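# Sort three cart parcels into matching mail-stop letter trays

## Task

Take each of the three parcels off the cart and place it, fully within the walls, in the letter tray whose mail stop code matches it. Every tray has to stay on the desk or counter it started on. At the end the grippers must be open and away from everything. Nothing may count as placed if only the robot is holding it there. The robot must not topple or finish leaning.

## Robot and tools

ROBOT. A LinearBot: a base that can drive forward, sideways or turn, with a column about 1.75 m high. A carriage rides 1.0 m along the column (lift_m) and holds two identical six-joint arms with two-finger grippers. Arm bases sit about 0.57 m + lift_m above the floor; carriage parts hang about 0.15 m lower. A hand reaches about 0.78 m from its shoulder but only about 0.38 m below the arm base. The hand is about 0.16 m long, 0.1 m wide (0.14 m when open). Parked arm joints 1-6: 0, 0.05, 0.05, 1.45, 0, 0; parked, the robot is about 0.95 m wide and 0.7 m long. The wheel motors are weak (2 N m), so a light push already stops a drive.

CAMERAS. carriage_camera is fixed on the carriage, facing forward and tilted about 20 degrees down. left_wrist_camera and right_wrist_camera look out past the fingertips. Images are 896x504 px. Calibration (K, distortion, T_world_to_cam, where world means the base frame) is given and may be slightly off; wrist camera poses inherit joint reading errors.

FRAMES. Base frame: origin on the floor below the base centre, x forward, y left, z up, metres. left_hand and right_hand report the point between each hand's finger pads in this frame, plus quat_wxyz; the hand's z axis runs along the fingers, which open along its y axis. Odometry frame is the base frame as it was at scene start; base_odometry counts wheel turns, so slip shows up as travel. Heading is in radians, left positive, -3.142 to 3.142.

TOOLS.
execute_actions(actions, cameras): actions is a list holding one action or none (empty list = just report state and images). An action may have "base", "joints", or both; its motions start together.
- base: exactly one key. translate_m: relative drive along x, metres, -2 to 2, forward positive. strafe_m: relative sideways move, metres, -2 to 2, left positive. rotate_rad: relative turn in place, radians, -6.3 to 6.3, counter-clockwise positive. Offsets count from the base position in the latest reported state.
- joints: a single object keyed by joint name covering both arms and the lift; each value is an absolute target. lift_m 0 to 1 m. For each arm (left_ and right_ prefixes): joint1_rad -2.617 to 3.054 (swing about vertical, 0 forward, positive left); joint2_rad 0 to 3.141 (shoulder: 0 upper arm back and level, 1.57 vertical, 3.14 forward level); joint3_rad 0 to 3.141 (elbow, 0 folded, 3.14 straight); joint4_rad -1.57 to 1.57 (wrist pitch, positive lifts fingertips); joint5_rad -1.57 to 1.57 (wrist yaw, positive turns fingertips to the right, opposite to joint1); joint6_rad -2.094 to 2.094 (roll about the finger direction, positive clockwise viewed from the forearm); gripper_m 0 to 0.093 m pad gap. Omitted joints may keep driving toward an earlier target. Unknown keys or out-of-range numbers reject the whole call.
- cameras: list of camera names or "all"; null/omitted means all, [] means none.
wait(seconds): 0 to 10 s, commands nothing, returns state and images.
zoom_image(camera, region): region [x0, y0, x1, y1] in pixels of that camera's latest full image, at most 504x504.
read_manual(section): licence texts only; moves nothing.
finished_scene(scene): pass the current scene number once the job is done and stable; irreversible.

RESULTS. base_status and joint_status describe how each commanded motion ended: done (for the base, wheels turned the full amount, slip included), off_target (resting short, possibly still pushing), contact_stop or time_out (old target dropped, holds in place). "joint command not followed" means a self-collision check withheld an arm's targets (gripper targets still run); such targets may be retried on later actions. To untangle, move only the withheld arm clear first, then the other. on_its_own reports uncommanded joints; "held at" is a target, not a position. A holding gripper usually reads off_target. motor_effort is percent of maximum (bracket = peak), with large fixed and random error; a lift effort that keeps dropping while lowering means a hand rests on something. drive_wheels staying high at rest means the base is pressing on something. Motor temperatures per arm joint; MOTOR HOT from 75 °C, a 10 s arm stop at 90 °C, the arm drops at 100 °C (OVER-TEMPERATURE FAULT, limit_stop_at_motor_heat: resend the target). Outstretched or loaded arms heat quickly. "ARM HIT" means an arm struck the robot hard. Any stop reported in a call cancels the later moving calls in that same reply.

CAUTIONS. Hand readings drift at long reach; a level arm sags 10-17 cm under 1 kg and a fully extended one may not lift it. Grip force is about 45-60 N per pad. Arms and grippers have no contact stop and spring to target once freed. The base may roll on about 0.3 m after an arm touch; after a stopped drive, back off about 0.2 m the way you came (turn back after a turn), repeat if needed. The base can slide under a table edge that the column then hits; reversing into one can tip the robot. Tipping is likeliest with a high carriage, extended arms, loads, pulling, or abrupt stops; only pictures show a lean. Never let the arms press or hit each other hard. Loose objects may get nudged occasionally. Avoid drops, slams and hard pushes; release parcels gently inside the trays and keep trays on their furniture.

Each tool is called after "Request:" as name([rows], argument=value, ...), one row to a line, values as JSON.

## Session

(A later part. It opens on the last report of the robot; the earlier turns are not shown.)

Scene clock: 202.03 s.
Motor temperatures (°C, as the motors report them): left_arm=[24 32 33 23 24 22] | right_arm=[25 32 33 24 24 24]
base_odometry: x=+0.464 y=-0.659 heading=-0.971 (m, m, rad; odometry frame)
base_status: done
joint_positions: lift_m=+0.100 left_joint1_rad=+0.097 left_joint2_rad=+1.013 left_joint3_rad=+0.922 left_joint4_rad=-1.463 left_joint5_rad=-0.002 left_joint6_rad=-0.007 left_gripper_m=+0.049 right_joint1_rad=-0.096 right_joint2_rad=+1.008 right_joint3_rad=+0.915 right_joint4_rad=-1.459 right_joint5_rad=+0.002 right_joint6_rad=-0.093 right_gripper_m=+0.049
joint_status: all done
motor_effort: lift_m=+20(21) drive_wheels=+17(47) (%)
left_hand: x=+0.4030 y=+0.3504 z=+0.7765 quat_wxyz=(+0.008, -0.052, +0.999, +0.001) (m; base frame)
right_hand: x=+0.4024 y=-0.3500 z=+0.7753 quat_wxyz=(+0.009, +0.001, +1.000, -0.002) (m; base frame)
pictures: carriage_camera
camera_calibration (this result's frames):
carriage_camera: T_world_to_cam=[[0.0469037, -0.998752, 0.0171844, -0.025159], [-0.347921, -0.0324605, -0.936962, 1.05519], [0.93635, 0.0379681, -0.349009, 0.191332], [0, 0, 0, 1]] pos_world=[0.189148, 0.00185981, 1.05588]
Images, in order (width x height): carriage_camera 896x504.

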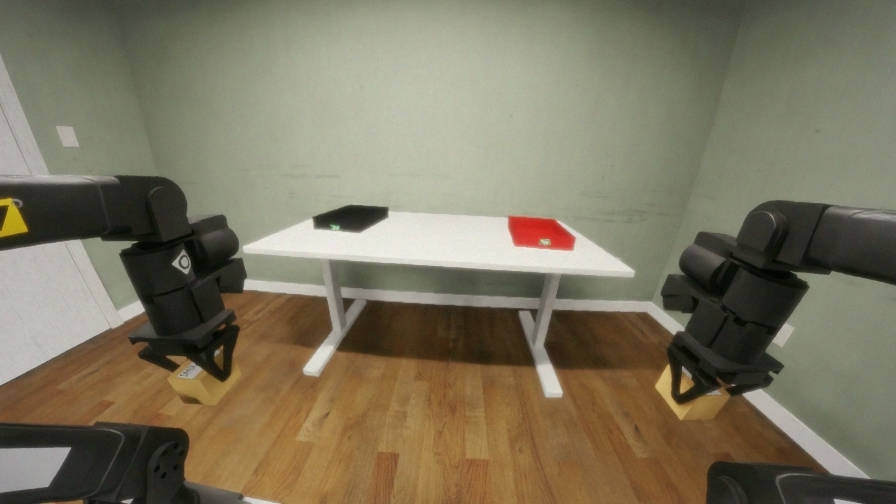

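Request:
execute_actions([
  {"base": {"strafe_m": 0.15}, "joints": {"lift_m": 0.47}},
], cameras=[])

Request:
execute_actions([
  {"base": {"translate_m": 0.6}},
], cameras=["carriage_camera"])

Scene clock: 224.90 s.
Motor temperatures (°C, as the motors report them): left_arm=[24 31 33 23 24 22] | right_arm=[25 31 33 24 24 24]
base_odometry: x=+0.588 y=-0.575 heading=-0.970 (m, m, rad; odometry frame)
base_status: done
joint_positions: lift_m=+0.470 left_joint1_rad=+0.097 left_joint2_rad=+1.013 left_joint3_rad=+0.922 left_joint4_rad=-1.467 left_joint5_rad=-0.002 left_joint6_rad=-0.006 left_gripper_m=+0.049 right_joint1_rad=-0.096 right_joint2_rad=+1.008 right_joint3_rad=+0.915 right_joint4_rad=-1.465 right_joint5_rad=+0.002 right_joint6_rad=-0.093 right_gripper_m=+0.049
joint_status: all done
motor_effort: lift_m=+19(23) drive_wheels=-12(38) (%)
left_hand: x=+0.4022 y=+0.3503 z=+1.1466 quat_wxyz=(+0.007, -0.052, +0.999, +0.001) (m; base frame)
right_hand: x=+0.4009 y=-0.3499 z=+1.1454 quat_wxyz=(+0.006, +0.001, +1.000, -0.002) (m; base frame)
pictures: none
No camera images: the call's "cameras" was empty. Leave "cameras" out to get every camera's image.

Scene clock: 228.27 s.
Motor temperatures (°C, as the motors report them): left_arm=[24 31 33 23 24 22] | right_arm=[25 31 33 24 24 24]
base_odometry: x=+0.927 y=-1.069 heading=-0.969 (m, m, rad; odometry frame)
base_status: done
joint_positions: lift_m=+0.470 left_joint1_rad=+0.097 left_joint2_rad=+1.013 left_joint3_rad=+0.922 left_joint4_rad=-1.468 left_joint5_rad=-0.002 left_joint6_rad=-0.006 left_gripper_m=+0.049 right_joint1_rad=-0.096 right_joint2_rad=+1.008 right_joint3_rad=+0.915 right_joint4_rad=-1.468 right_joint5_rad=+0.002 right_joint6_rad=-0.093 right_gripper_m=+0.049
joint_status: not commanded
motor_effort: lift_m=+19(19) drive_wheels=-11(34) (%)
left_hand: x=+0.4019 y=+0.3503 z=+1.1466 quat_wxyz=(+0.006, -0.052, +0.999, +0.001) (m; base frame)
right_hand: x=+0.4002 y=-0.3498 z=+1.1454 quat_wxyz=(+0.005, +0.001, +1.000, -0.001) (m; base frame)
pictures: carriage_camera
camera_calibration (this result's frames):
carriage_camera: T_world_to_cam=[[0.0469037, -0.998752, 0.0171844, -0.0315193], [-0.347921, -0.0324605, -0.936962, 1.40198], [0.93635, 0.0379681, -0.349009, 0.320507], [0, 0, 0, 1]] pos_world=[0.189148, 0.00185981, 1.426]
Images, in order (width x height): carriage_camera 896x504.

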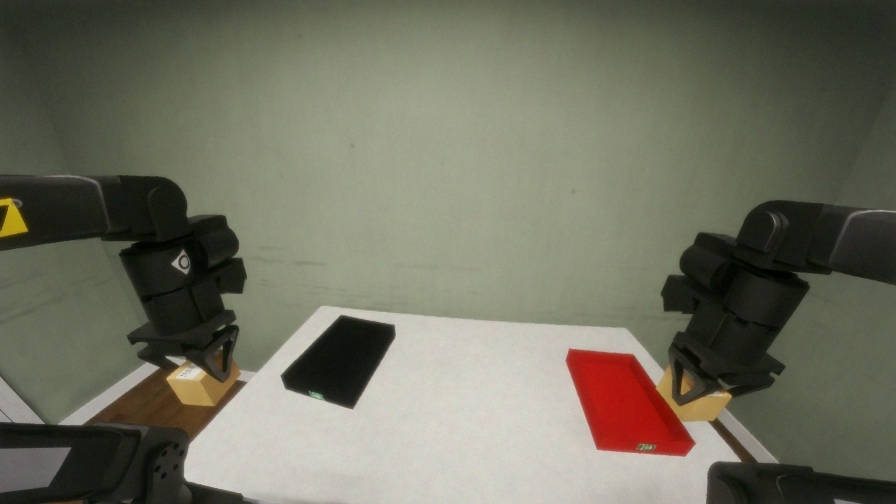

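Request:
execute_actions([
  {"base": {"translate_m": 0.08}, "joints": {"left_joint1_rad": 0.165, "left_joint2_rad": 2.554, "left_joint3_rad": 1.71, "left_joint4_rad": -0.711, "left_joint6_rad": 0.21, "right_joint1_rad": -0.518, "right_joint2_rad": 2.378, "right_joint3_rad": 1.31, "right_joint4_rad": -0.491, "right_joint6_rad": -0.43}},
])

Scene clock: 257.40 s.
Motor temperatures (°C, as the motors report them): left_arm=[24 31 34 23 24 22] | right_arm=[25 31 33 24 24 24]
base_odometry: x=+0.973 y=-1.135 heading=-0.969 (m, m, rad; odometry frame)
base_status: done
joint_positions: lift_m=+0.470 left_joint1_rad=+0.158 left_joint2_rad=+2.545 left_joint3_rad=+1.700 left_joint4_rad=-0.709 left_joint5_rad=-0.002 left_joint6_rad=+0.203 left_gripper_m=+0.049 right_joint1_rad=-0.513 right_joint2_rad=+2.377 right_joint3_rad=+1.316 right_joint4_rad=-0.492 right_joint5_rad=-0.001 right_joint6_rad=-0.423 right_gripper_m=+0.049
joint_status: all done
motor_effort: lift_m=+19(19) drive_wheels=-13(40) (%)
left_hand: x=+0.7143 y=+0.4084 z=+0.8899 quat_wxyz=(+0.008, +0.022, +1.000, +0.003) (m; base frame)
right_hand: x=+0.6069 y=-0.5265 z=+0.8832 quat_wxyz=(+0.008, +0.045, +0.999, -0.004) (m; base frame)
pictures: carriage_camera, left_wrist_camera, right_wrist_camera
camera_calibration (this result's frames):
carriage_camera: T_world_to_cam=[[0.0469037, -0.998752, 0.0171844, -0.0315191], [-0.347921, -0.0324605, -0.936962, 1.40197], [0.93635, 0.0379681, -0.349009, 0.320503], [0, 0, 0, 1]] pos_world=[0.189148, 0.00185981, 1.42599]
left_wrist_camera: T_world_to_cam=[[-0.0737354, -0.997199, 0.0125234, 0.450756], [-0.800661, 0.0666802, 0.595395, 0.0186518], [-0.594563, 0.0338747, -0.803335, 1.25257], [0, 0, 0, 1]] pos_world=[0.792904, 0.405819, 0.989486]
right_wrist_camera: T_world_to_cam=[[-0.156406, -0.987688, -0.00309539, -0.419677], [-0.811541, 0.126725, 0.570387, 0.0592292], [-0.562972, 0.091724, -0.82137, 1.23847], [0, 0, 0, 1]] pos_world=[0.679651, -0.535613, 0.982158]
Images, in order (width x height): carriage_camera 896x504, left_wrist_camera 896x504, right_wrist_camera 896x504.

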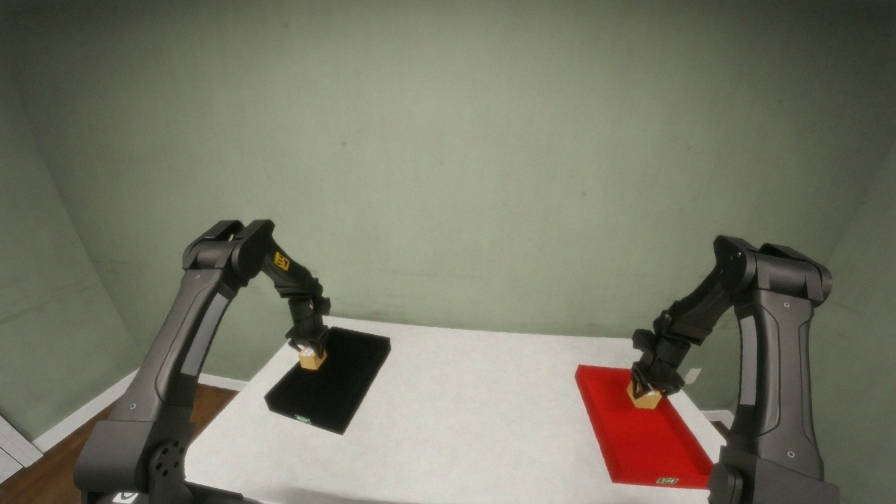

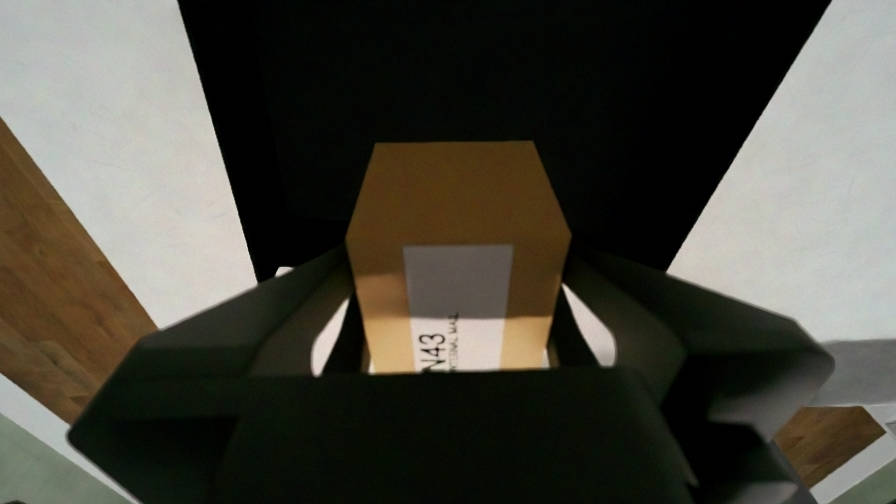

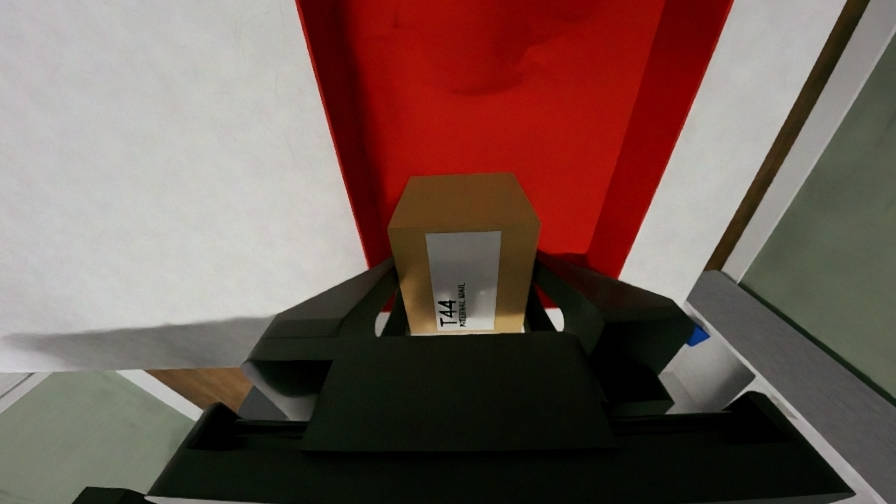

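Request:
execute_actions([
  {"base": {"translate_m": 0.03}, "joints": {"lift_m": 0.385}},
])

Scene clock: 265.37 s.
Motor temperatures (°C, as the motors report them): left_arm=[24 36 34 23 24 22] | right_arm=[25 34 33 24 24 24]
base_odometry: x=+0.990 y=-1.160 heading=-0.968 (m, m, rad; odometry frame)
base_status: done
joint_positions: lift_m=+0.385 left_joint1_rad=+0.161 left_joint2_rad=+2.544 left_joint3_rad=+1.700 left_joint4_rad=-0.708 left_joint5_rad=-0.002 left_joint6_rad=+0.203 left_gripper_m=+0.049 right_joint1_rad=-0.513 right_joint2_rad=+2.377 right_joint3_rad=+1.316 right_joint4_rad=-0.490 right_joint5_rad=+0.000 right_joint6_rad=-0.423 right_gripper_m=+0.049
joint_status: all done
motor_effort: lift_m=+20(19) drive_wheels=-9(40) (%)
left_hand: x=+0.7145 y=+0.4095 z=+0.8052 quat_wxyz=(+0.009, +0.021, +1.000, +0.003) (m; base frame)
right_hand: x=+0.6073 y=-0.5268 z=+0.7982 quat_wxyz=(+0.009, +0.045, +0.999, -0.004) (m; base frame)
pictures: carriage_camera, left_wrist_camera, right_wrist_camera
camera_calibration (this result's frames):
carriage_camera: T_world_to_cam=[[0.0469037, -0.998752, 0.0171844, -0.0300572], [-0.347921, -0.0324605, -0.936962, 1.32226], [0.93635, 0.0379681, -0.349009, 0.290812], [0, 0, 0, 1]] pos_world=[0.189148, 0.00185981, 1.34092]
left_wrist_camera: T_world_to_cam=[[-0.0714714, -0.997368, 0.0121722, 0.45164], [-0.801708, 0.0647022, 0.594204, 0.0717129], [-0.593428, 0.0327101, -0.804222, 1.18496], [0, 0, 0, 1]] pos_world=[0.792961, 0.407051, 0.904863]
right_wrist_camera: T_world_to_cam=[[-0.156408, -0.987691, -0.00194099, -0.421119], [-0.81257, 0.127559, 0.568734, 0.110467], [-0.561486, 0.090532, -0.822519, 1.16839], [0, 0, 0, 1]] pos_world=[0.67993, -0.535803, 0.897378]
Images, in order (width x height): carriage_camera 896x504, left_wrist_camera 896x504, right_wrist_camera 896x504.

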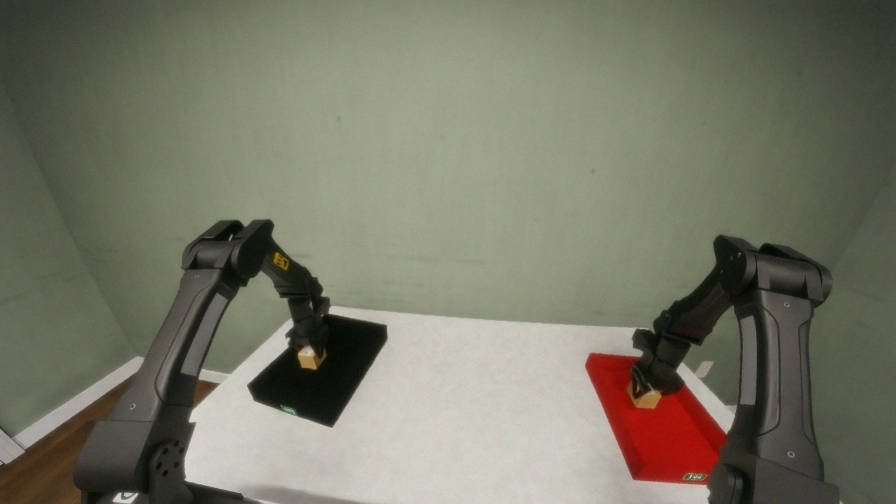

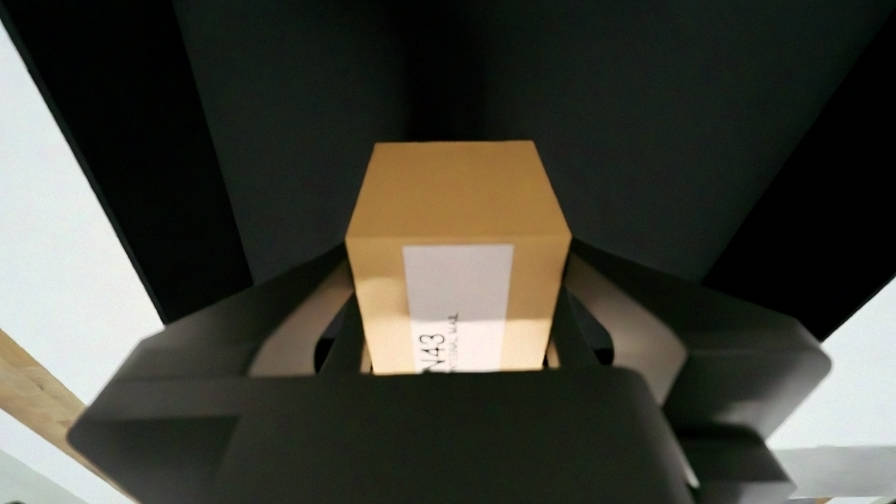

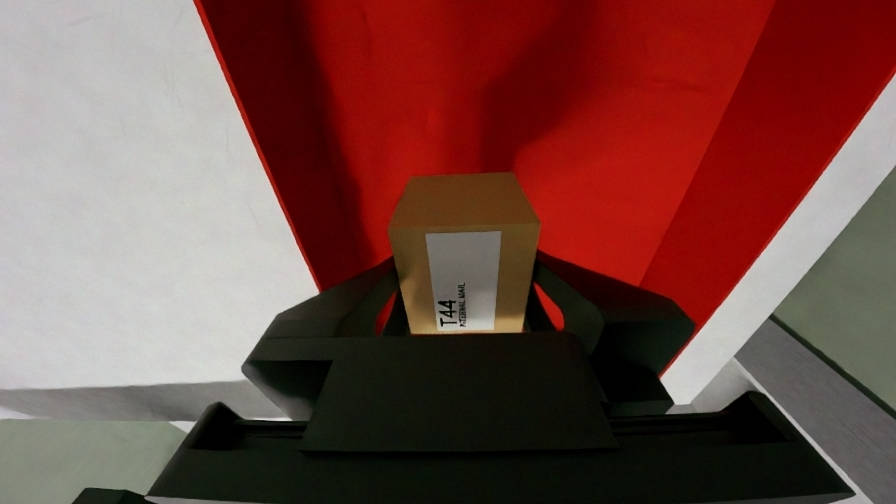

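Request:
execute_actions([
  {"joints": {"lift_m": 0.355, "right_joint2_rad": 2.415, "right_joint4_rad": -0.465}},
], cameras=["left_wrist_camera", "right_wrist_camera"])

Scene clock: 277.17 s.
Motor temperatures (°C, as the motors report them): left_arm=[24 42 35 23 24 22] | right_arm=[25 38 33 24 24 24]
base_odometry: x=+0.990 y=-1.160 heading=-0.968 (m, m, rad; odometry frame)
base_status: not commanded
joint_positions: lift_m=+0.355 left_joint1_rad=+0.161 left_joint2_rad=+2.547 left_joint3_rad=+1.700 left_joint4_rad=-0.709 left_joint5_rad=-0.002 left_joint6_rad=+0.203 left_gripper_m=+0.049 right_joint1_rad=-0.513 right_joint2_rad=+2.419 right_joint3_rad=+1.316 right_joint4_rad=-0.465 right_joint5_rad=+0.000 right_joint6_rad=-0.423 right_gripper_m=+0.049
joint_status: all done
motor_effort: lift_m=+20(20) drive_wheels=-8(8) (%)
left_hand: x=+0.7137 y=+0.4093 z=+0.7740 quat_wxyz=(+0.007, +0.021, +1.000, +0.002) (m; base frame)
right_hand: x=+0.6032 y=-0.5245 z=+0.7528 quat_wxyz=(+0.001, +0.045, +0.999, +0.000) (m; base frame)
pictures: left_wrist_camera, right_wrist_camera
camera_calibration (this result's frames):
left_wrist_camera: T_world_to_cam=[[-0.0714288, -0.997361, 0.0129625, 0.451183], [-0.799689, 0.0650295, 0.596882, 0.0859392], [-0.59615, 0.0322686, -0.802224, 1.15999], [0, 0, 0, 1]] pos_world=[0.792478, 0.406973, 0.873424]
right_wrist_camera: T_world_to_cam=[[-0.156485, -0.987648, -0.00804955, -0.414898], [-0.80377, 0.122606, 0.58217, 0.114636], [-0.573992, 0.0975707, -0.813027, 1.13261], [0, 0, 0, 1]] pos_world=[0.677327, -0.534338, 0.850769]
Images, in order (width x height): left_wrist_camera 896x504, right_wrist_camera 896x504.

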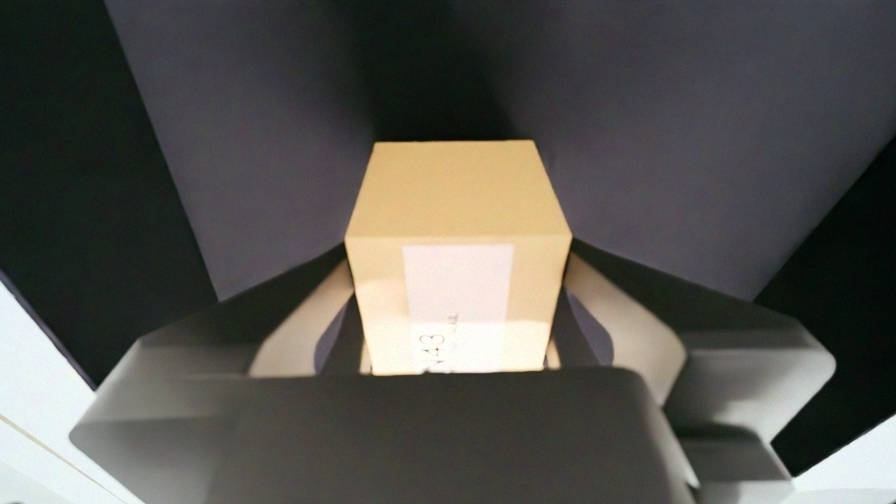

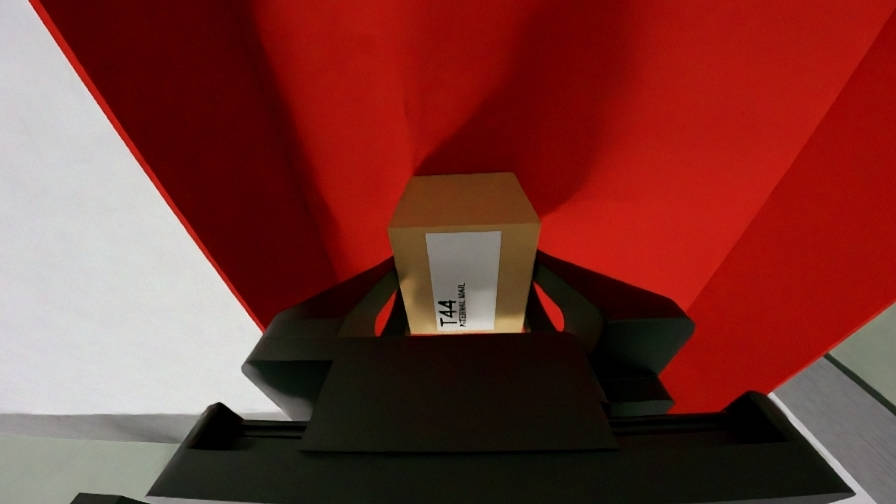

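Request:
execute_actions([
  {"joints": {"lift_m": 0.349}},
], cameras=[])

Request:
execute_actions([
  {"joints": {"left_gripper_m": 0.085, "right_gripper_m": 0.085}},
], cameras=[])

Request:
execute_actions([
  {"joints": {"lift_m": 0.43}},
])

Scene clock: 282.40 s.
Motor temperatures (°C, as the motors report them): left_arm=[24 44 35 23 24 22] | right_arm=[25 39 32 24 24 24]
base_odometry: x=+0.990 y=-1.160 heading=-0.968 (m, m, rad; odometry frame)
base_status: not commanded
joint_positions: lift_m=+0.349 left_joint1_rad=+0.161 left_joint2_rad=+2.548 left_joint3_rad=+1.700 left_joint4_rad=-0.709 left_joint5_rad=-0.002 left_joint6_rad=+0.203 left_gripper_m=+0.049 right_joint1_rad=-0.513 right_joint2_rad=+2.410 right_joint3_rad=+1.316 right_joint4_rad=-0.471 right_joint5_rad=+0.000 right_joint6_rad=-0.424 right_gripper_m=+0.049
joint_status: all done
motor_effort: lift_m=+18(19) drive_wheels=-9(7) (%)
left_hand: x=+0.7134 y=+0.4093 z=+0.7677 quat_wxyz=(+0.007, +0.021, +1.000, +0.002) (m; base frame)
right_hand: x=+0.6040 y=-0.5251 z=+0.7502 quat_wxyz=(+0.002, +0.044, +0.999, -0.001) (m; base frame)
pictures: none
No camera images: the call's "cameras" was empty. Leave "cameras" out to get every camera's image.

Scene clock: 283.00 s.
Motor temperatures (°C, as the motors report them): left_arm=[24 45 35 23 24 22] | right_arm=[25 39 32 24 24 24]
base_odometry: x=+0.990 y=-1.160 heading=-0.968 (m, m, rad; odometry frame)
base_status: not commanded
joint_positions: lift_m=+0.349 left_joint1_rad=+0.161 left_joint2_rad=+2.548 left_joint3_rad=+1.700 left_joint4_rad=-0.709 left_joint5_rad=-0.002 left_joint6_rad=+0.203 left_gripper_m=+0.085 right_joint1_rad=-0.513 right_joint2_rad=+2.410 right_joint3_rad=+1.316 right_joint4_rad=-0.469 right_joint5_rad=+0.000 right_joint6_rad=-0.424 right_gripper_m=+0.085
joint_status: all done
motor_effort: lift_m=+18(18) drive_wheels=-8(8) (%)
left_hand: x=+0.7134 y=+0.4093 z=+0.7677 quat_wxyz=(+0.007, +0.021, +1.000, +0.002) (m; base frame)
right_hand: x=+0.6044 y=-0.5253 z=+0.7502 quat_wxyz=(+0.003, +0.044, +0.999, -0.002) (m; base frame)
pictures: none
No camera images: the call's "cameras" was empty. Leave "cameras" out to get every camera's image.

Scene clock: 283.87 s.
Motor temperatures (°C, as the motors report them): left_arm=[24 45 35 23 24 22] | right_arm=[25 40 32 24 24 24]
base_odometry: x=+0.990 y=-1.160 heading=-0.968 (m, m, rad; odometry frame)
base_status: not commanded
joint_positions: lift_m=+0.430 left_joint1_rad=+0.161 left_joint2_rad=+2.548 left_joint3_rad=+1.700 left_joint4_rad=-0.709 left_joint5_rad=-0.002 left_joint6_rad=+0.203 left_gripper_m=+0.085 right_joint1_rad=-0.513 right_joint2_rad=+2.411 right_joint3_rad=+1.316 right_joint4_rad=-0.466 right_joint5_rad=+0.000 right_joint6_rad=-0.424 right_gripper_m=+0.085
joint_status: all done
motor_effort: lift_m=+19(23) drive_wheels=+4(5) (%)
left_hand: x=+0.7135 y=+0.4093 z=+0.8487 quat_wxyz=(+0.007, +0.021, +1.000, +0.002) (m; base frame)
right_hand: x=+0.6048 y=-0.5255 z=+0.8308 quat_wxyz=(+0.004, +0.044, +0.999, -0.002) (m; base frame)
pictures: carriage_camera, left_wrist_camera, right_wrist_camera
camera_calibration (this result's frames):
carriage_camera: T_world_to_cam=[[0.0469037, -0.998752, 0.0171844, -0.0308315], [-0.347921, -0.0324605, -0.936962, 1.36447], [0.93635, 0.0379681, -0.349009, 0.306538], [0, 0, 0, 1]] pos_world=[0.189148, 0.00185981, 1.38597]
left_wrist_camera: T_world_to_cam=[[-0.0717993, -0.997333, 0.013133, 0.45028], [-0.799214, 0.0654041, 0.597478, 0.0401786], [-0.596743, 0.0324025, -0.801778, 1.21984], [0, 0, 0, 1]] pos_world=[0.79237, 0.406925, 0.948118]
right_wrist_camera: T_world_to_cam=[[-0.155316, -0.987851, -0.00515929, -0.418211], [-0.807461, 0.123942, 0.576755, 0.0780981], [-0.569108, 0.0937451, -0.816901, 1.19531], [0, 0, 0, 1]] pos_world=[0.678367, -0.534864, 0.929249]
Images, in order (width x height): carriage_camera 896x504, left_wrist_camera 896x504, right_wrist_camera 896x504.

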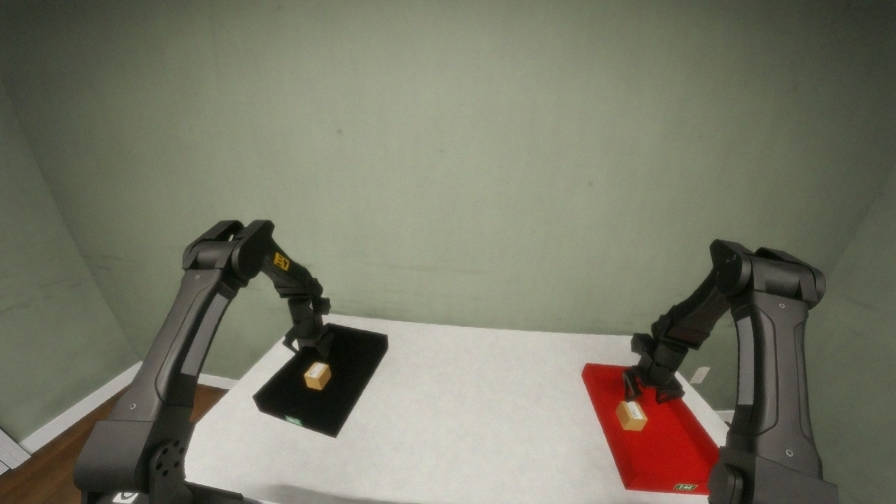

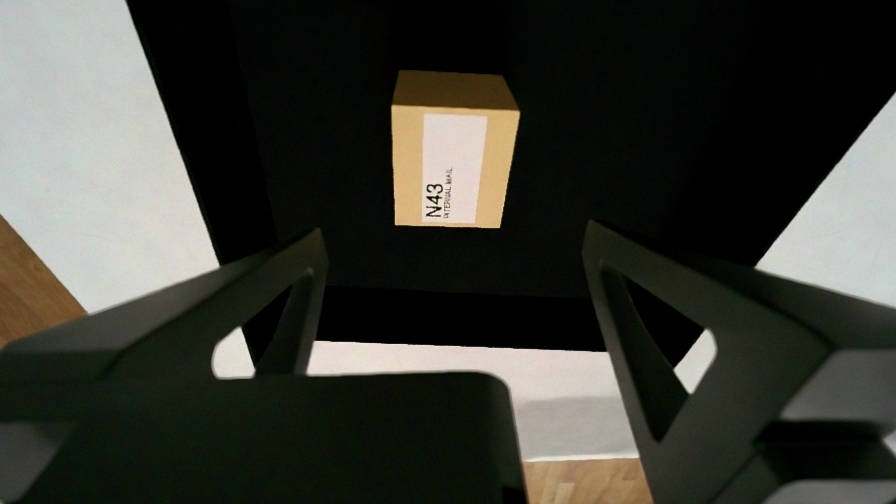

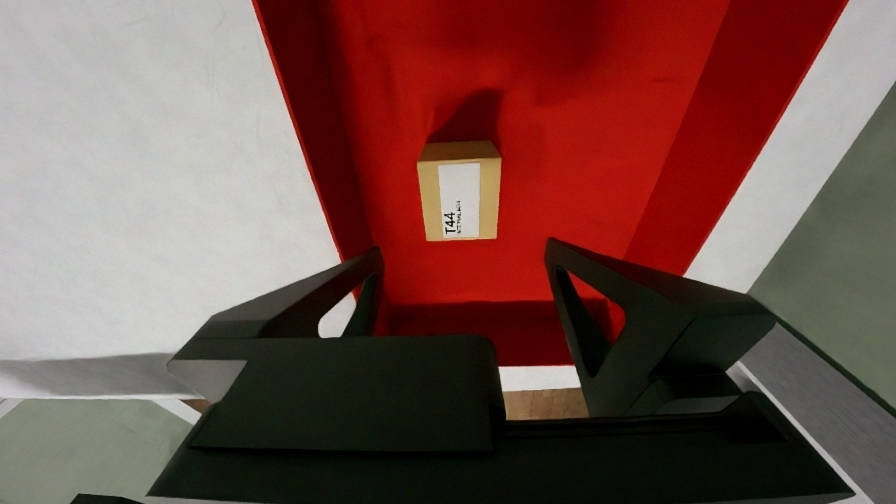

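Request:
execute_actions([
  {"base": {"translate_m": -2.0}, "joints": {"lift_m": 0.56, "left_joint1_rad": 0, "left_joint2_rad": 0.05, "left_joint3_rad": 0.05, "left_joint4_rad": 1.45, "left_joint6_rad": 0}},
], cameras=[])

Request:
execute_actions([
  {"base": {"rotate_rad": 1.59}, "joints": {"right_joint1_rad": 0.77, "right_joint2_rad": 2.716, "right_joint3_rad": 1.275, "right_joint4_rad": -0.137, "right_joint6_rad": 0.805}},
], cameras=[])

Request:
execute_actions([
  {"base": {"translate_m": 1.21}},
], cameras=["carriage_camera", "right_wrist_camera"])

Scene clock: 309.83 s.
Motor temperatures (°C, as the motors report them): left_arm=[24 48 35 23 24 22] | right_arm=[25 44 32 24 24 24]
base_odometry: x=-0.145 y=+0.487 heading=-0.967 (m, m, rad; odometry frame)
base_status: done
joint_positions: lift_m=+0.560 left_joint1_rad=-0.004 left_joint2_rad=+0.071 left_joint3_rad=+0.079 left_joint4_rad=+1.454 left_joint5_rad=+0.003 left_joint6_rad=+0.007 left_gripper_m=+0.085 right_joint1_rad=-0.513 right_joint2_rad=+2.412 right_joint3_rad=+1.316 right_joint4_rad=-0.461 right_joint5_rad=-0.001 right_joint6_rad=-0.424 right_gripper_m=+0.085
joint_status: all done
motor_effort: lift_m=+19(23) drive_wheels=-7(51) (%)
left_hand: x=+0.2975 y=+0.3364 z=+1.5462 quat_wxyz=(+0.999, +0.002, +0.054, +0.001) (m; base frame)
right_hand: x=+0.6059 y=-0.5260 z=+0.9607 quat_wxyz=(+0.006, +0.044, +0.999, -0.003) (m; base frame)
pictures: none
No camera images: the call's "cameras" was empty. Leave "cameras" out to get every camera's image.

Scene clock: 313.07 s.
Motor temperatures (°C, as the motors report them): left_arm=[24 46 35 23 24 22] | right_arm=[25 45 32 24 24 24]
base_odometry: x=-0.145 y=+0.487 heading=+0.621 (m, m, rad; odometry frame)
base_status: done
joint_positions: lift_m=+0.560 left_joint1_rad=-0.004 left_joint2_rad=+0.071 left_joint3_rad=+0.079 left_joint4_rad=+1.448 left_joint5_rad=+0.003 left_joint6_rad=+0.007 left_gripper_m=+0.085 right_joint1_rad=+0.763 right_joint2_rad=+2.715 right_joint3_rad=+1.305 right_joint4_rad=-0.126 right_joint5_rad=+0.002 right_joint6_rad=+0.798 right_gripper_m=+0.085
joint_status: all done
motor_effort: lift_m=+19(19) drive_wheels=+16(49) (%)
left_hand: x=+0.2991 y=+0.3364 z=+1.5460 quat_wxyz=(+0.998, +0.002, +0.057, +0.001) (m; base frame)
right_hand: x=+0.5356 y=-0.0835 z=+0.8521 quat_wxyz=(+0.013, +0.018, +1.000, +0.011) (m; base frame)
pictures: none
No camera images: the call's "cameras" was empty. Leave "cameras" out to get every camera's image.

Scene clock: 317.77 s.
Motor temperatures (°C, as the motors report them): left_arm=[24 44 35 23 24 22] | right_arm=[25 45 31 24 24 24]
base_odometry: x=+0.838 y=+1.193 heading=+0.622 (m, m, rad; odometry frame)
base_status: done
joint_positions: lift_m=+0.560 left_joint1_rad=-0.004 left_joint2_rad=+0.071 left_joint3_rad=+0.079 left_joint4_rad=+1.450 left_joint5_rad=+0.003 left_joint6_rad=+0.007 left_gripper_m=+0.085 right_joint1_rad=+0.764 right_joint2_rad=+2.715 right_joint3_rad=+1.296 right_joint4_rad=-0.131 right_joint5_rad=+0.002 right_joint6_rad=+0.798 right_gripper_m=+0.085
joint_status: not commanded
motor_effort: lift_m=+19(19) drive_wheels=-12(45) (%)
left_hand: x=+0.2986 y=+0.3364 z=+1.5460 quat_wxyz=(+0.998, +0.002, +0.056, +0.001) (m; base frame)
right_hand: x=+0.5314 y=-0.0871 z=+0.8512 quat_wxyz=(+0.008, +0.017, +1.000, +0.007) (m; base frame)
pictures: carriage_camera, right_wrist_camera
camera_calibration (this result's frames):
carriage_camera: T_world_to_cam=[[0.0469037, -0.998752, 0.0171844, -0.0330661], [-0.347921, -0.0324605, -0.936962, 1.48631], [0.93635, 0.0379681, -0.349009, 0.351922], [0, 0, 0, 1]] pos_world=[0.189148, 0.00185981, 1.51601]
right_wrist_camera: T_world_to_cam=[[-0.101046, -0.994621, -0.0227674, -0.0108178], [-0.817644, 0.0699855, 0.571455, -0.0421072], [-0.566788, 0.0763588, -0.820318, 1.12918], [0, 0, 0, 1]] pos_world=[0.604483, -0.0940355, 0.950102]
Images, in order (width x height): carriage_camera 896x504, right_wrist_camera 896x504.

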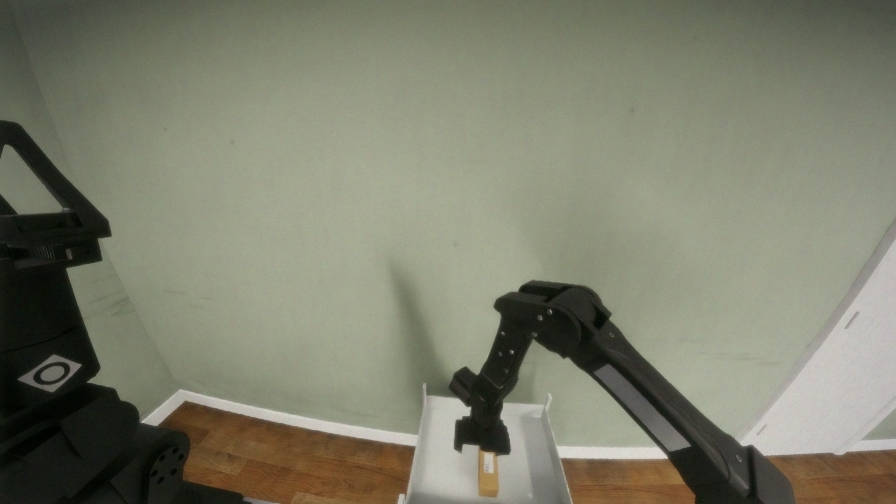

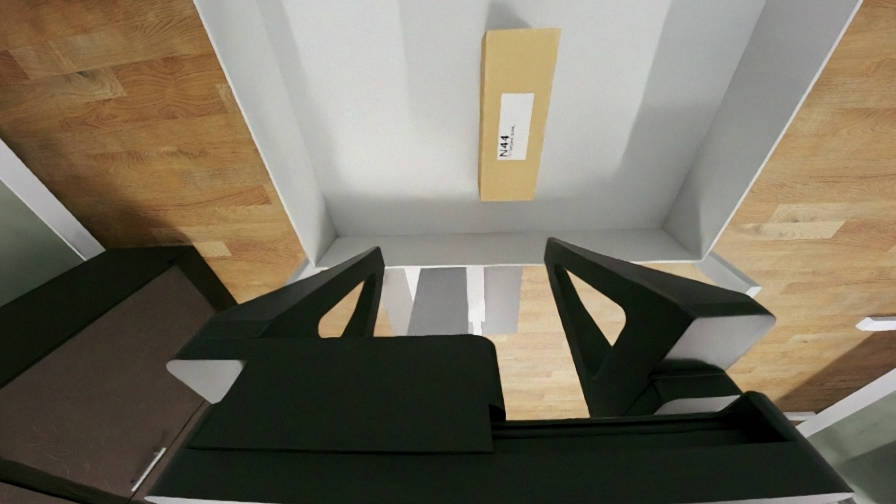

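Request:
execute_actions([
  {"joints": {"lift_m": 0.45, "right_joint1_rad": 0.622, "right_joint3_rad": 1.268, "right_joint6_rad": 0.685}},
], cameras=["right_wrist_camera"])

Scene clock: 325.43 s.
Motor temperatures (°C, as the motors report them): left_arm=[24 41 34 23 24 22] | right_arm=[25 46 31 24 24 24]
base_odometry: x=+0.838 y=+1.193 heading=+0.622 (m, m, rad; odometry frame)
base_status: not commanded
joint_positions: lift_m=+0.450 left_joint1_rad=-0.004 left_joint2_rad=+0.071 left_joint3_rad=+0.073 left_joint4_rad=+1.449 left_joint5_rad=+0.003 left_joint6_rad=+0.007 left_gripper_m=+0.085 right_joint1_rad=+0.612 right_joint2_rad=+2.713 right_joint3_rad=+1.288 right_joint4_rad=-0.135 right_joint5_rad=+0.002 right_joint6_rad=+0.691 right_gripper_m=+0.085
joint_status: all done
motor_effort: lift_m=+20(20) drive_wheels=-11(11) (%)
left_hand: x=+0.3004 y=+0.3364 z=+1.4344 quat_wxyz=(+0.998, +0.002, +0.059, +0.001) (m; base frame)
right_hand: x=+0.5630 y=-0.1315 z=+0.7411 quat_wxyz=(+0.005, +0.039, +0.999, +0.003) (m; base frame)
pictures: right_wrist_camera
camera_calibration (this result's frames):
right_wrist_camera: T_world_to_cam=[[-0.145076, -0.989306, -0.0150839, -0.0345079], [-0.810009, 0.11, 0.576008, 0.0473451], [-0.568189, 0.0957829, -0.817305, 1.06129], [0, 0, 0, 1]] pos_world=[0.636355, -0.141, 0.839603]
Images, in order (width x height): right_wrist_camera 896x504.

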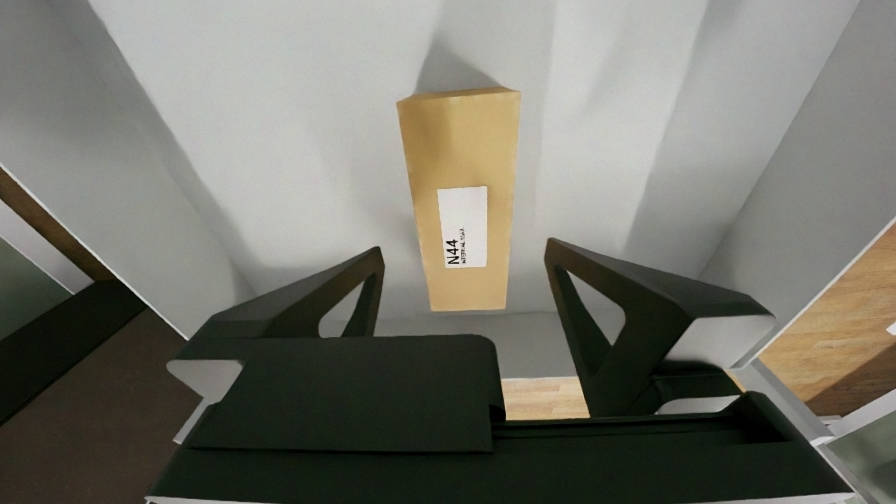

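Request:
execute_actions([
  {"joints": {"lift_m": 0.4}},
], cameras=[])

Request:
execute_actions([
  {"joints": {"right_gripper_m": 0.03}},
], cameras=["right_wrist_camera"])

Scene clock: 329.90 s.
Motor temperatures (°C, as the motors report them): left_arm=[24 40 34 23 24 22] | right_arm=[25 47 31 24 24 24]
base_odometry: x=+0.838 y=+1.193 heading=+0.622 (m, m, rad; odometry frame)
base_status: not commanded
joint_positions: lift_m=+0.400 left_joint1_rad=-0.004 left_joint2_rad=+0.071 left_joint3_rad=+0.073 left_joint4_rad=+1.449 left_joint5_rad=+0.003 left_joint6_rad=+0.007 left_gripper_m=+0.085 right_joint1_rad=+0.612 right_joint2_rad=+2.715 right_joint3_rad=+1.288 right_joint4_rad=-0.136 right_joint5_rad=+0.001 right_joint6_rad=+0.691 right_gripper_m=+0.085
joint_status: all done
motor_effort: lift_m=+19(20) drive_wheels=-10(11) (%)
left_hand: x=+0.3004 y=+0.3364 z=+1.3844 quat_wxyz=(+0.998, +0.002, +0.059, +0.001) (m; base frame)
right_hand: x=+0.5620 y=-0.1320 z=+0.6905 quat_wxyz=(+0.004, +0.039, +0.999, +0.002) (m; base frame)
pictures: none
No camera images: the call's "cameras" was empty. Leave "cameras" out to get every camera's image.

Scene clock: 330.50 s.
Motor temperatures (°C, as the motors report them): left_arm=[24 40 34 23 24 22] | right_arm=[25 47 31 24 24 24]
base_odometry: x=+0.838 y=+1.193 heading=+0.622 (m, m, rad; odometry frame)
base_status: not commanded
joint_positions: lift_m=+0.400 left_joint1_rad=-0.004 left_joint2_rad=+0.071 left_joint3_rad=+0.073 left_joint4_rad=+1.449 left_joint5_rad=+0.003 left_joint6_rad=+0.007 left_gripper_m=+0.085 right_joint1_rad=+0.612 right_joint2_rad=+2.715 right_joint3_rad=+1.288 right_joint4_rad=-0.136 right_joint5_rad=+0.001 right_joint6_rad=+0.691 right_gripper_m=+0.051
joint_status: right_gripper_m off_target (ended at +0.051, target +0.030)
motor_effort: lift_m=+19(19) drive_wheels=-10(10) (%)
left_hand: x=+0.3004 y=+0.3364 z=+1.3844 quat_wxyz=(+0.998, +0.002, +0.059, +0.001) (m; base frame)
right_hand: x=+0.5620 y=-0.1320 z=+0.6905 quat_wxyz=(+0.004, +0.039, +0.999, +0.002) (m; base frame)
pictures: right_wrist_camera
camera_calibration (this result's frames):
right_wrist_camera: T_world_to_cam=[[-0.145114, -0.989329, -0.013001, -0.0373862], [-0.808261, 0.110956, 0.578276, 0.073387], [-0.570662, 0.0944243, -0.815738, 1.01959], [0, 0, 0, 1]] pos_world=[0.635731, -0.141404, 0.788792]
Images, in order (width x height): right_wrist_camera 896x504.

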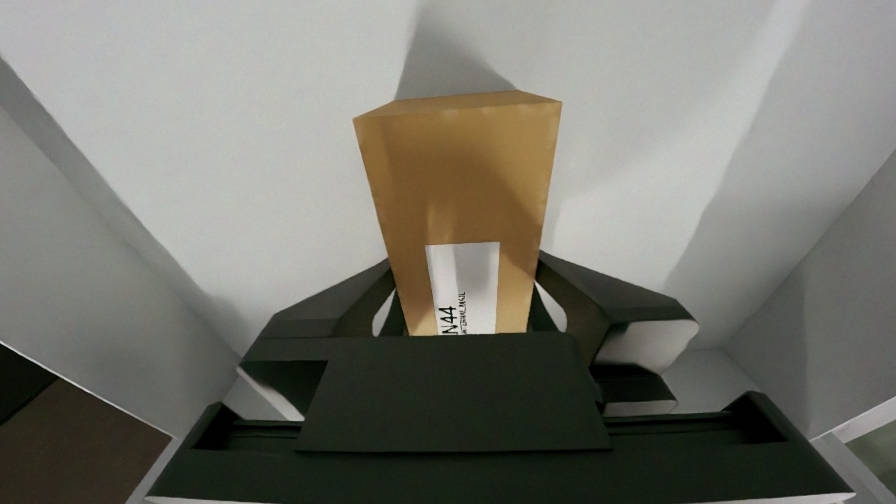

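Request:
execute_actions([
  {"joints": {"lift_m": 0.55}},
], cameras=[])

Request:
execute_actions([
  {"base": {"translate_m": -0.8}, "joints": {"lift_m": 0.67, "right_joint1_rad": 0.118, "right_joint2_rad": 2.52, "right_joint3_rad": 1.565, "right_joint4_rad": -0.60, "right_joint6_rad": 0.17}},
], cameras=[])

Request:
execute_actions([
  {"base": {"rotate_rad": 1.55}},
], cameras=["carriage_camera"])

Scene clock: 348.30 s.
Motor temperatures (°C, as the motors report them): left_arm=[24 36 34 23 24 22] | right_arm=[25 48 30 24 24 24]
base_odometry: x=+0.838 y=+1.193 heading=+0.622 (m, m, rad; odometry frame)
base_status: not commanded
joint_positions: lift_m=+0.550 left_joint1_rad=-0.004 left_joint2_rad=+0.071 left_joint3_rad=+0.073 left_joint4_rad=+1.449 left_joint5_rad=+0.003 left_joint6_rad=+0.007 left_gripper_m=+0.085 right_joint1_rad=+0.612 right_joint2_rad=+2.716 right_joint3_rad=+1.288 right_joint4_rad=-0.135 right_joint5_rad=+0.001 right_joint6_rad=+0.691 right_gripper_m=+0.051
joint_status: all done
motor_effort: lift_m=+19(23) drive_wheels=-9(10) (%)
left_hand: x=+0.3004 y=+0.3364 z=+1.5344 quat_wxyz=(+0.998, +0.002, +0.059, +0.001) (m; base frame)
right_hand: x=+0.5617 y=-0.1322 z=+0.8400 quat_wxyz=(+0.003, +0.039, +0.999, +0.002) (m; base frame)
pictures: none
No camera images: the call's "cameras" was empty. Leave "cameras" out to get every camera's image.

Scene clock: 352.27 s.
Motor temperatures (°C, as the motors report them): left_arm=[24 35 34 23 24 22] | right_arm=[25 49 30 24 24 24]
base_odometry: x=+0.189 y=+0.726 heading=+0.623 (m, m, rad; odometry frame)
base_status: done
joint_positions: lift_m=+0.670 left_joint1_rad=-0.004 left_joint2_rad=+0.071 left_joint3_rad=+0.073 left_joint4_rad=+1.449 left_joint5_rad=+0.002 left_joint6_rad=+0.007 left_gripper_m=+0.085 right_joint1_rad=+0.113 right_joint2_rad=+2.514 right_joint3_rad=+1.586 right_joint4_rad=-0.596 right_joint5_rad=+0.004 right_joint6_rad=+0.178 right_gripper_m=+0.051
joint_status: all done
motor_effort: lift_m=+19(24) drive_wheels=-11(57) (%)
left_hand: x=+0.3006 y=+0.3365 z=+1.6544 quat_wxyz=(+0.998, +0.001, +0.060, +0.001) (m; base frame)
right_hand: x=+0.7073 y=-0.2883 z=+1.0802 quat_wxyz=(+0.023, +0.033, +0.999, +0.001) (m; base frame)
pictures: none
No camera images: the call's "cameras" was empty. Leave "cameras" out to get every camera's image.

Scene clock: 355.47 s.
Motor temperatures (°C, as the motors report them): left_arm=[24 35 34 23 24 22] | right_arm=[25 50 30 24 24 24]
base_odometry: x=+0.189 y=+0.726 heading=+2.172 (m, m, rad; odometry frame)
base_status: done
joint_positions: lift_m=+0.670 left_joint1_rad=-0.004 left_joint2_rad=+0.071 left_joint3_rad=+0.073 left_joint4_rad=+1.447 left_joint5_rad=+0.002 left_joint6_rad=+0.007 left_gripper_m=+0.085 right_joint1_rad=+0.112 right_joint2_rad=+2.514 right_joint3_rad=+1.586 right_joint4_rad=-0.591 right_joint5_rad=+0.003 right_joint6_rad=+0.177 right_gripper_m=+0.051
joint_status: not commanded
motor_effort: lift_m=+19(19) drive_wheels=+16(48) (%)
left_hand: x=+0.3010 y=+0.3365 z=+1.6544 quat_wxyz=(+0.998, +0.001, +0.060, +0.001) (m; base frame)
right_hand: x=+0.7084 y=-0.2881 z=+1.0803 quat_wxyz=(+0.026, +0.033, +0.999, +0.002) (m; base frame)
pictures: carriage_camera
camera_calibration (this result's frames):
carriage_camera: T_world_to_cam=[[0.0469037, -0.998752, 0.0171844, -0.0349562], [-0.347921, -0.0324605, -0.936962, 1.58937], [0.93635, 0.0379681, -0.349009, 0.390311], [0, 0, 0, 1]] pos_world=[0.189148, 0.00185981, 1.626]
Images, in order (width x height): carriage_camera 896x504.

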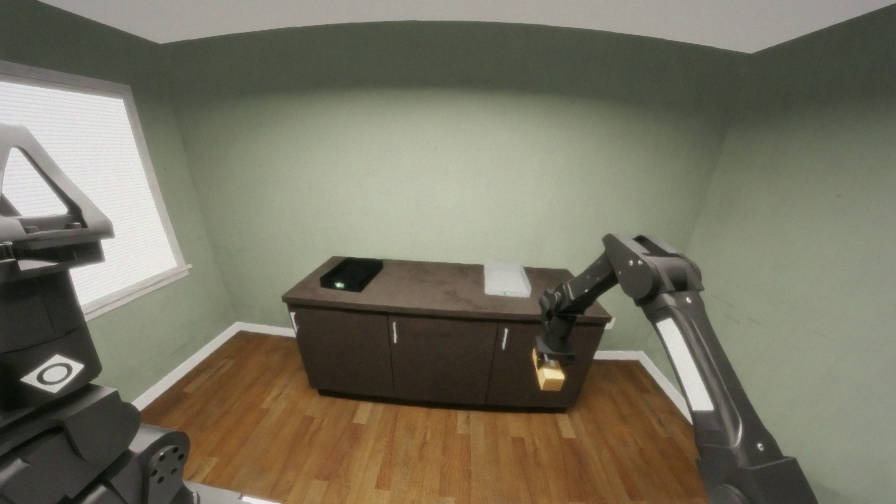

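Request:
execute_actions(actions=[])

Scene clock: 373.30 s.
Motor temperatures (°C, as the motors report them): left_arm=[24 33 33 23 24 22] | right_arm=[25 52 30 24 24 24]
base_odometry: x=+0.189 y=+0.726 heading=+2.172 (m, m, rad; odometry frame)
base_status: done
joint_positions: lift_m=+0.670 left_joint1_rad=-0.004 left_joint2_rad=+0.071 left_joint3_rad=+0.073 left_joint4_rad=+1.447 left_joint5_rad=+0.002 left_joint6_rad=+0.007 left_gripper_m=+0.085 right_joint1_rad=+0.112 right_joint2_rad=+2.514 right_joint3_rad=+1.586 right_joint4_rad=-0.591 right_joint5_rad=+0.003 right_joint6_rad=+0.177 right_gripper_m=+0.051
joint_status: not commanded
motor_effort: lift_m=+19(19) drive_wheels=+16(48) (%)
left_hand: x=+0.3010 y=+0.3365 z=+1.6544 quat_wxyz=(+0.998, +0.001, +0.060, +0.001) (m; base frame)
right_hand: x=+0.7084 y=-0.2881 z=+1.0803 quat_wxyz=(+0.026, +0.033, +0.999, +0.002) (m; base frame)
pictures: carriage_camera, left_wrist_camera, right_wrist_camera
camera_calibration (this result's frames):
carriage_camera: T_world_to_cam=[[0.0469037, -0.998752, 0.0171844, -0.0349562], [-0.347921, -0.0324605, -0.936962, 1.58937], [0.93635, 0.0379681, -0.349009, 0.390311], [0, 0, 0, 1]] pos_world=[0.189148, 0.00185981, 1.626]
left_wrist_camera: T_world_to_cam=[[0.0284713, -0.999289, -0.0247228, 0.370577], [0.713903, 0.0376395, -0.699232, 0.933085], [0.699665, 0.00225835, 0.714467, -1.26654], [0, 0, 0, 1]] pos_world=[0.209468, 0.338053, 1.5665]
right_wrist_camera: T_world_to_cam=[[-0.131369, -0.991173, -0.0178264, -0.17054], [-0.834479, 0.100858, 0.541731, 0.038777], [-0.535152, 0.0860423, -0.840363, 1.43484], [0, 0, 0, 1]] pos_world=[0.777814, -0.296402, 1.18174]
Images, in order (width x height): carriage_camera 896x504, left_wrist_camera 896x504, right_wrist_camera 896x504.

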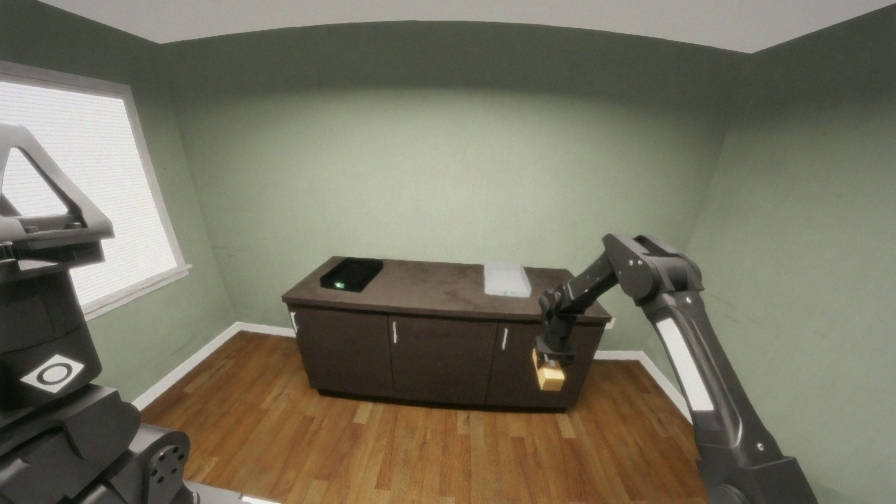

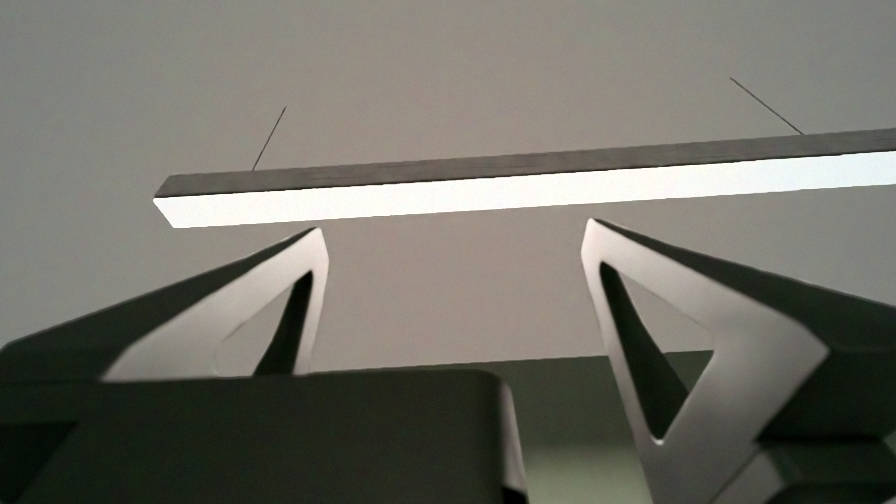

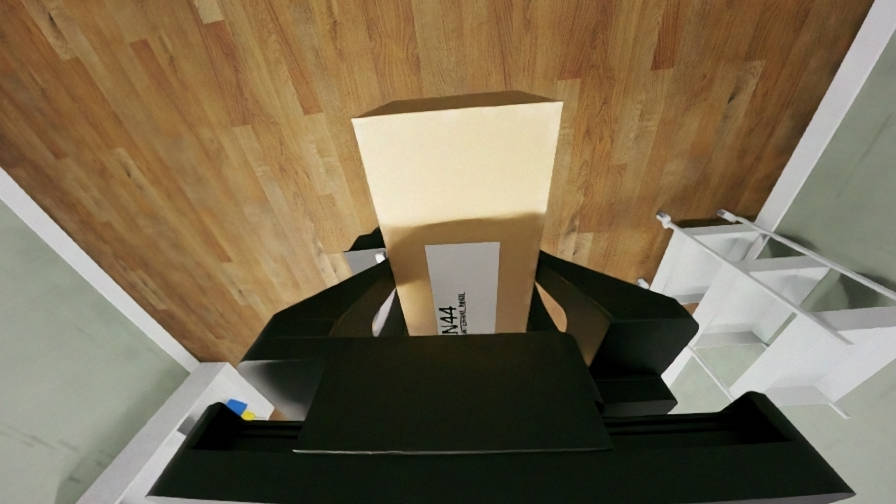

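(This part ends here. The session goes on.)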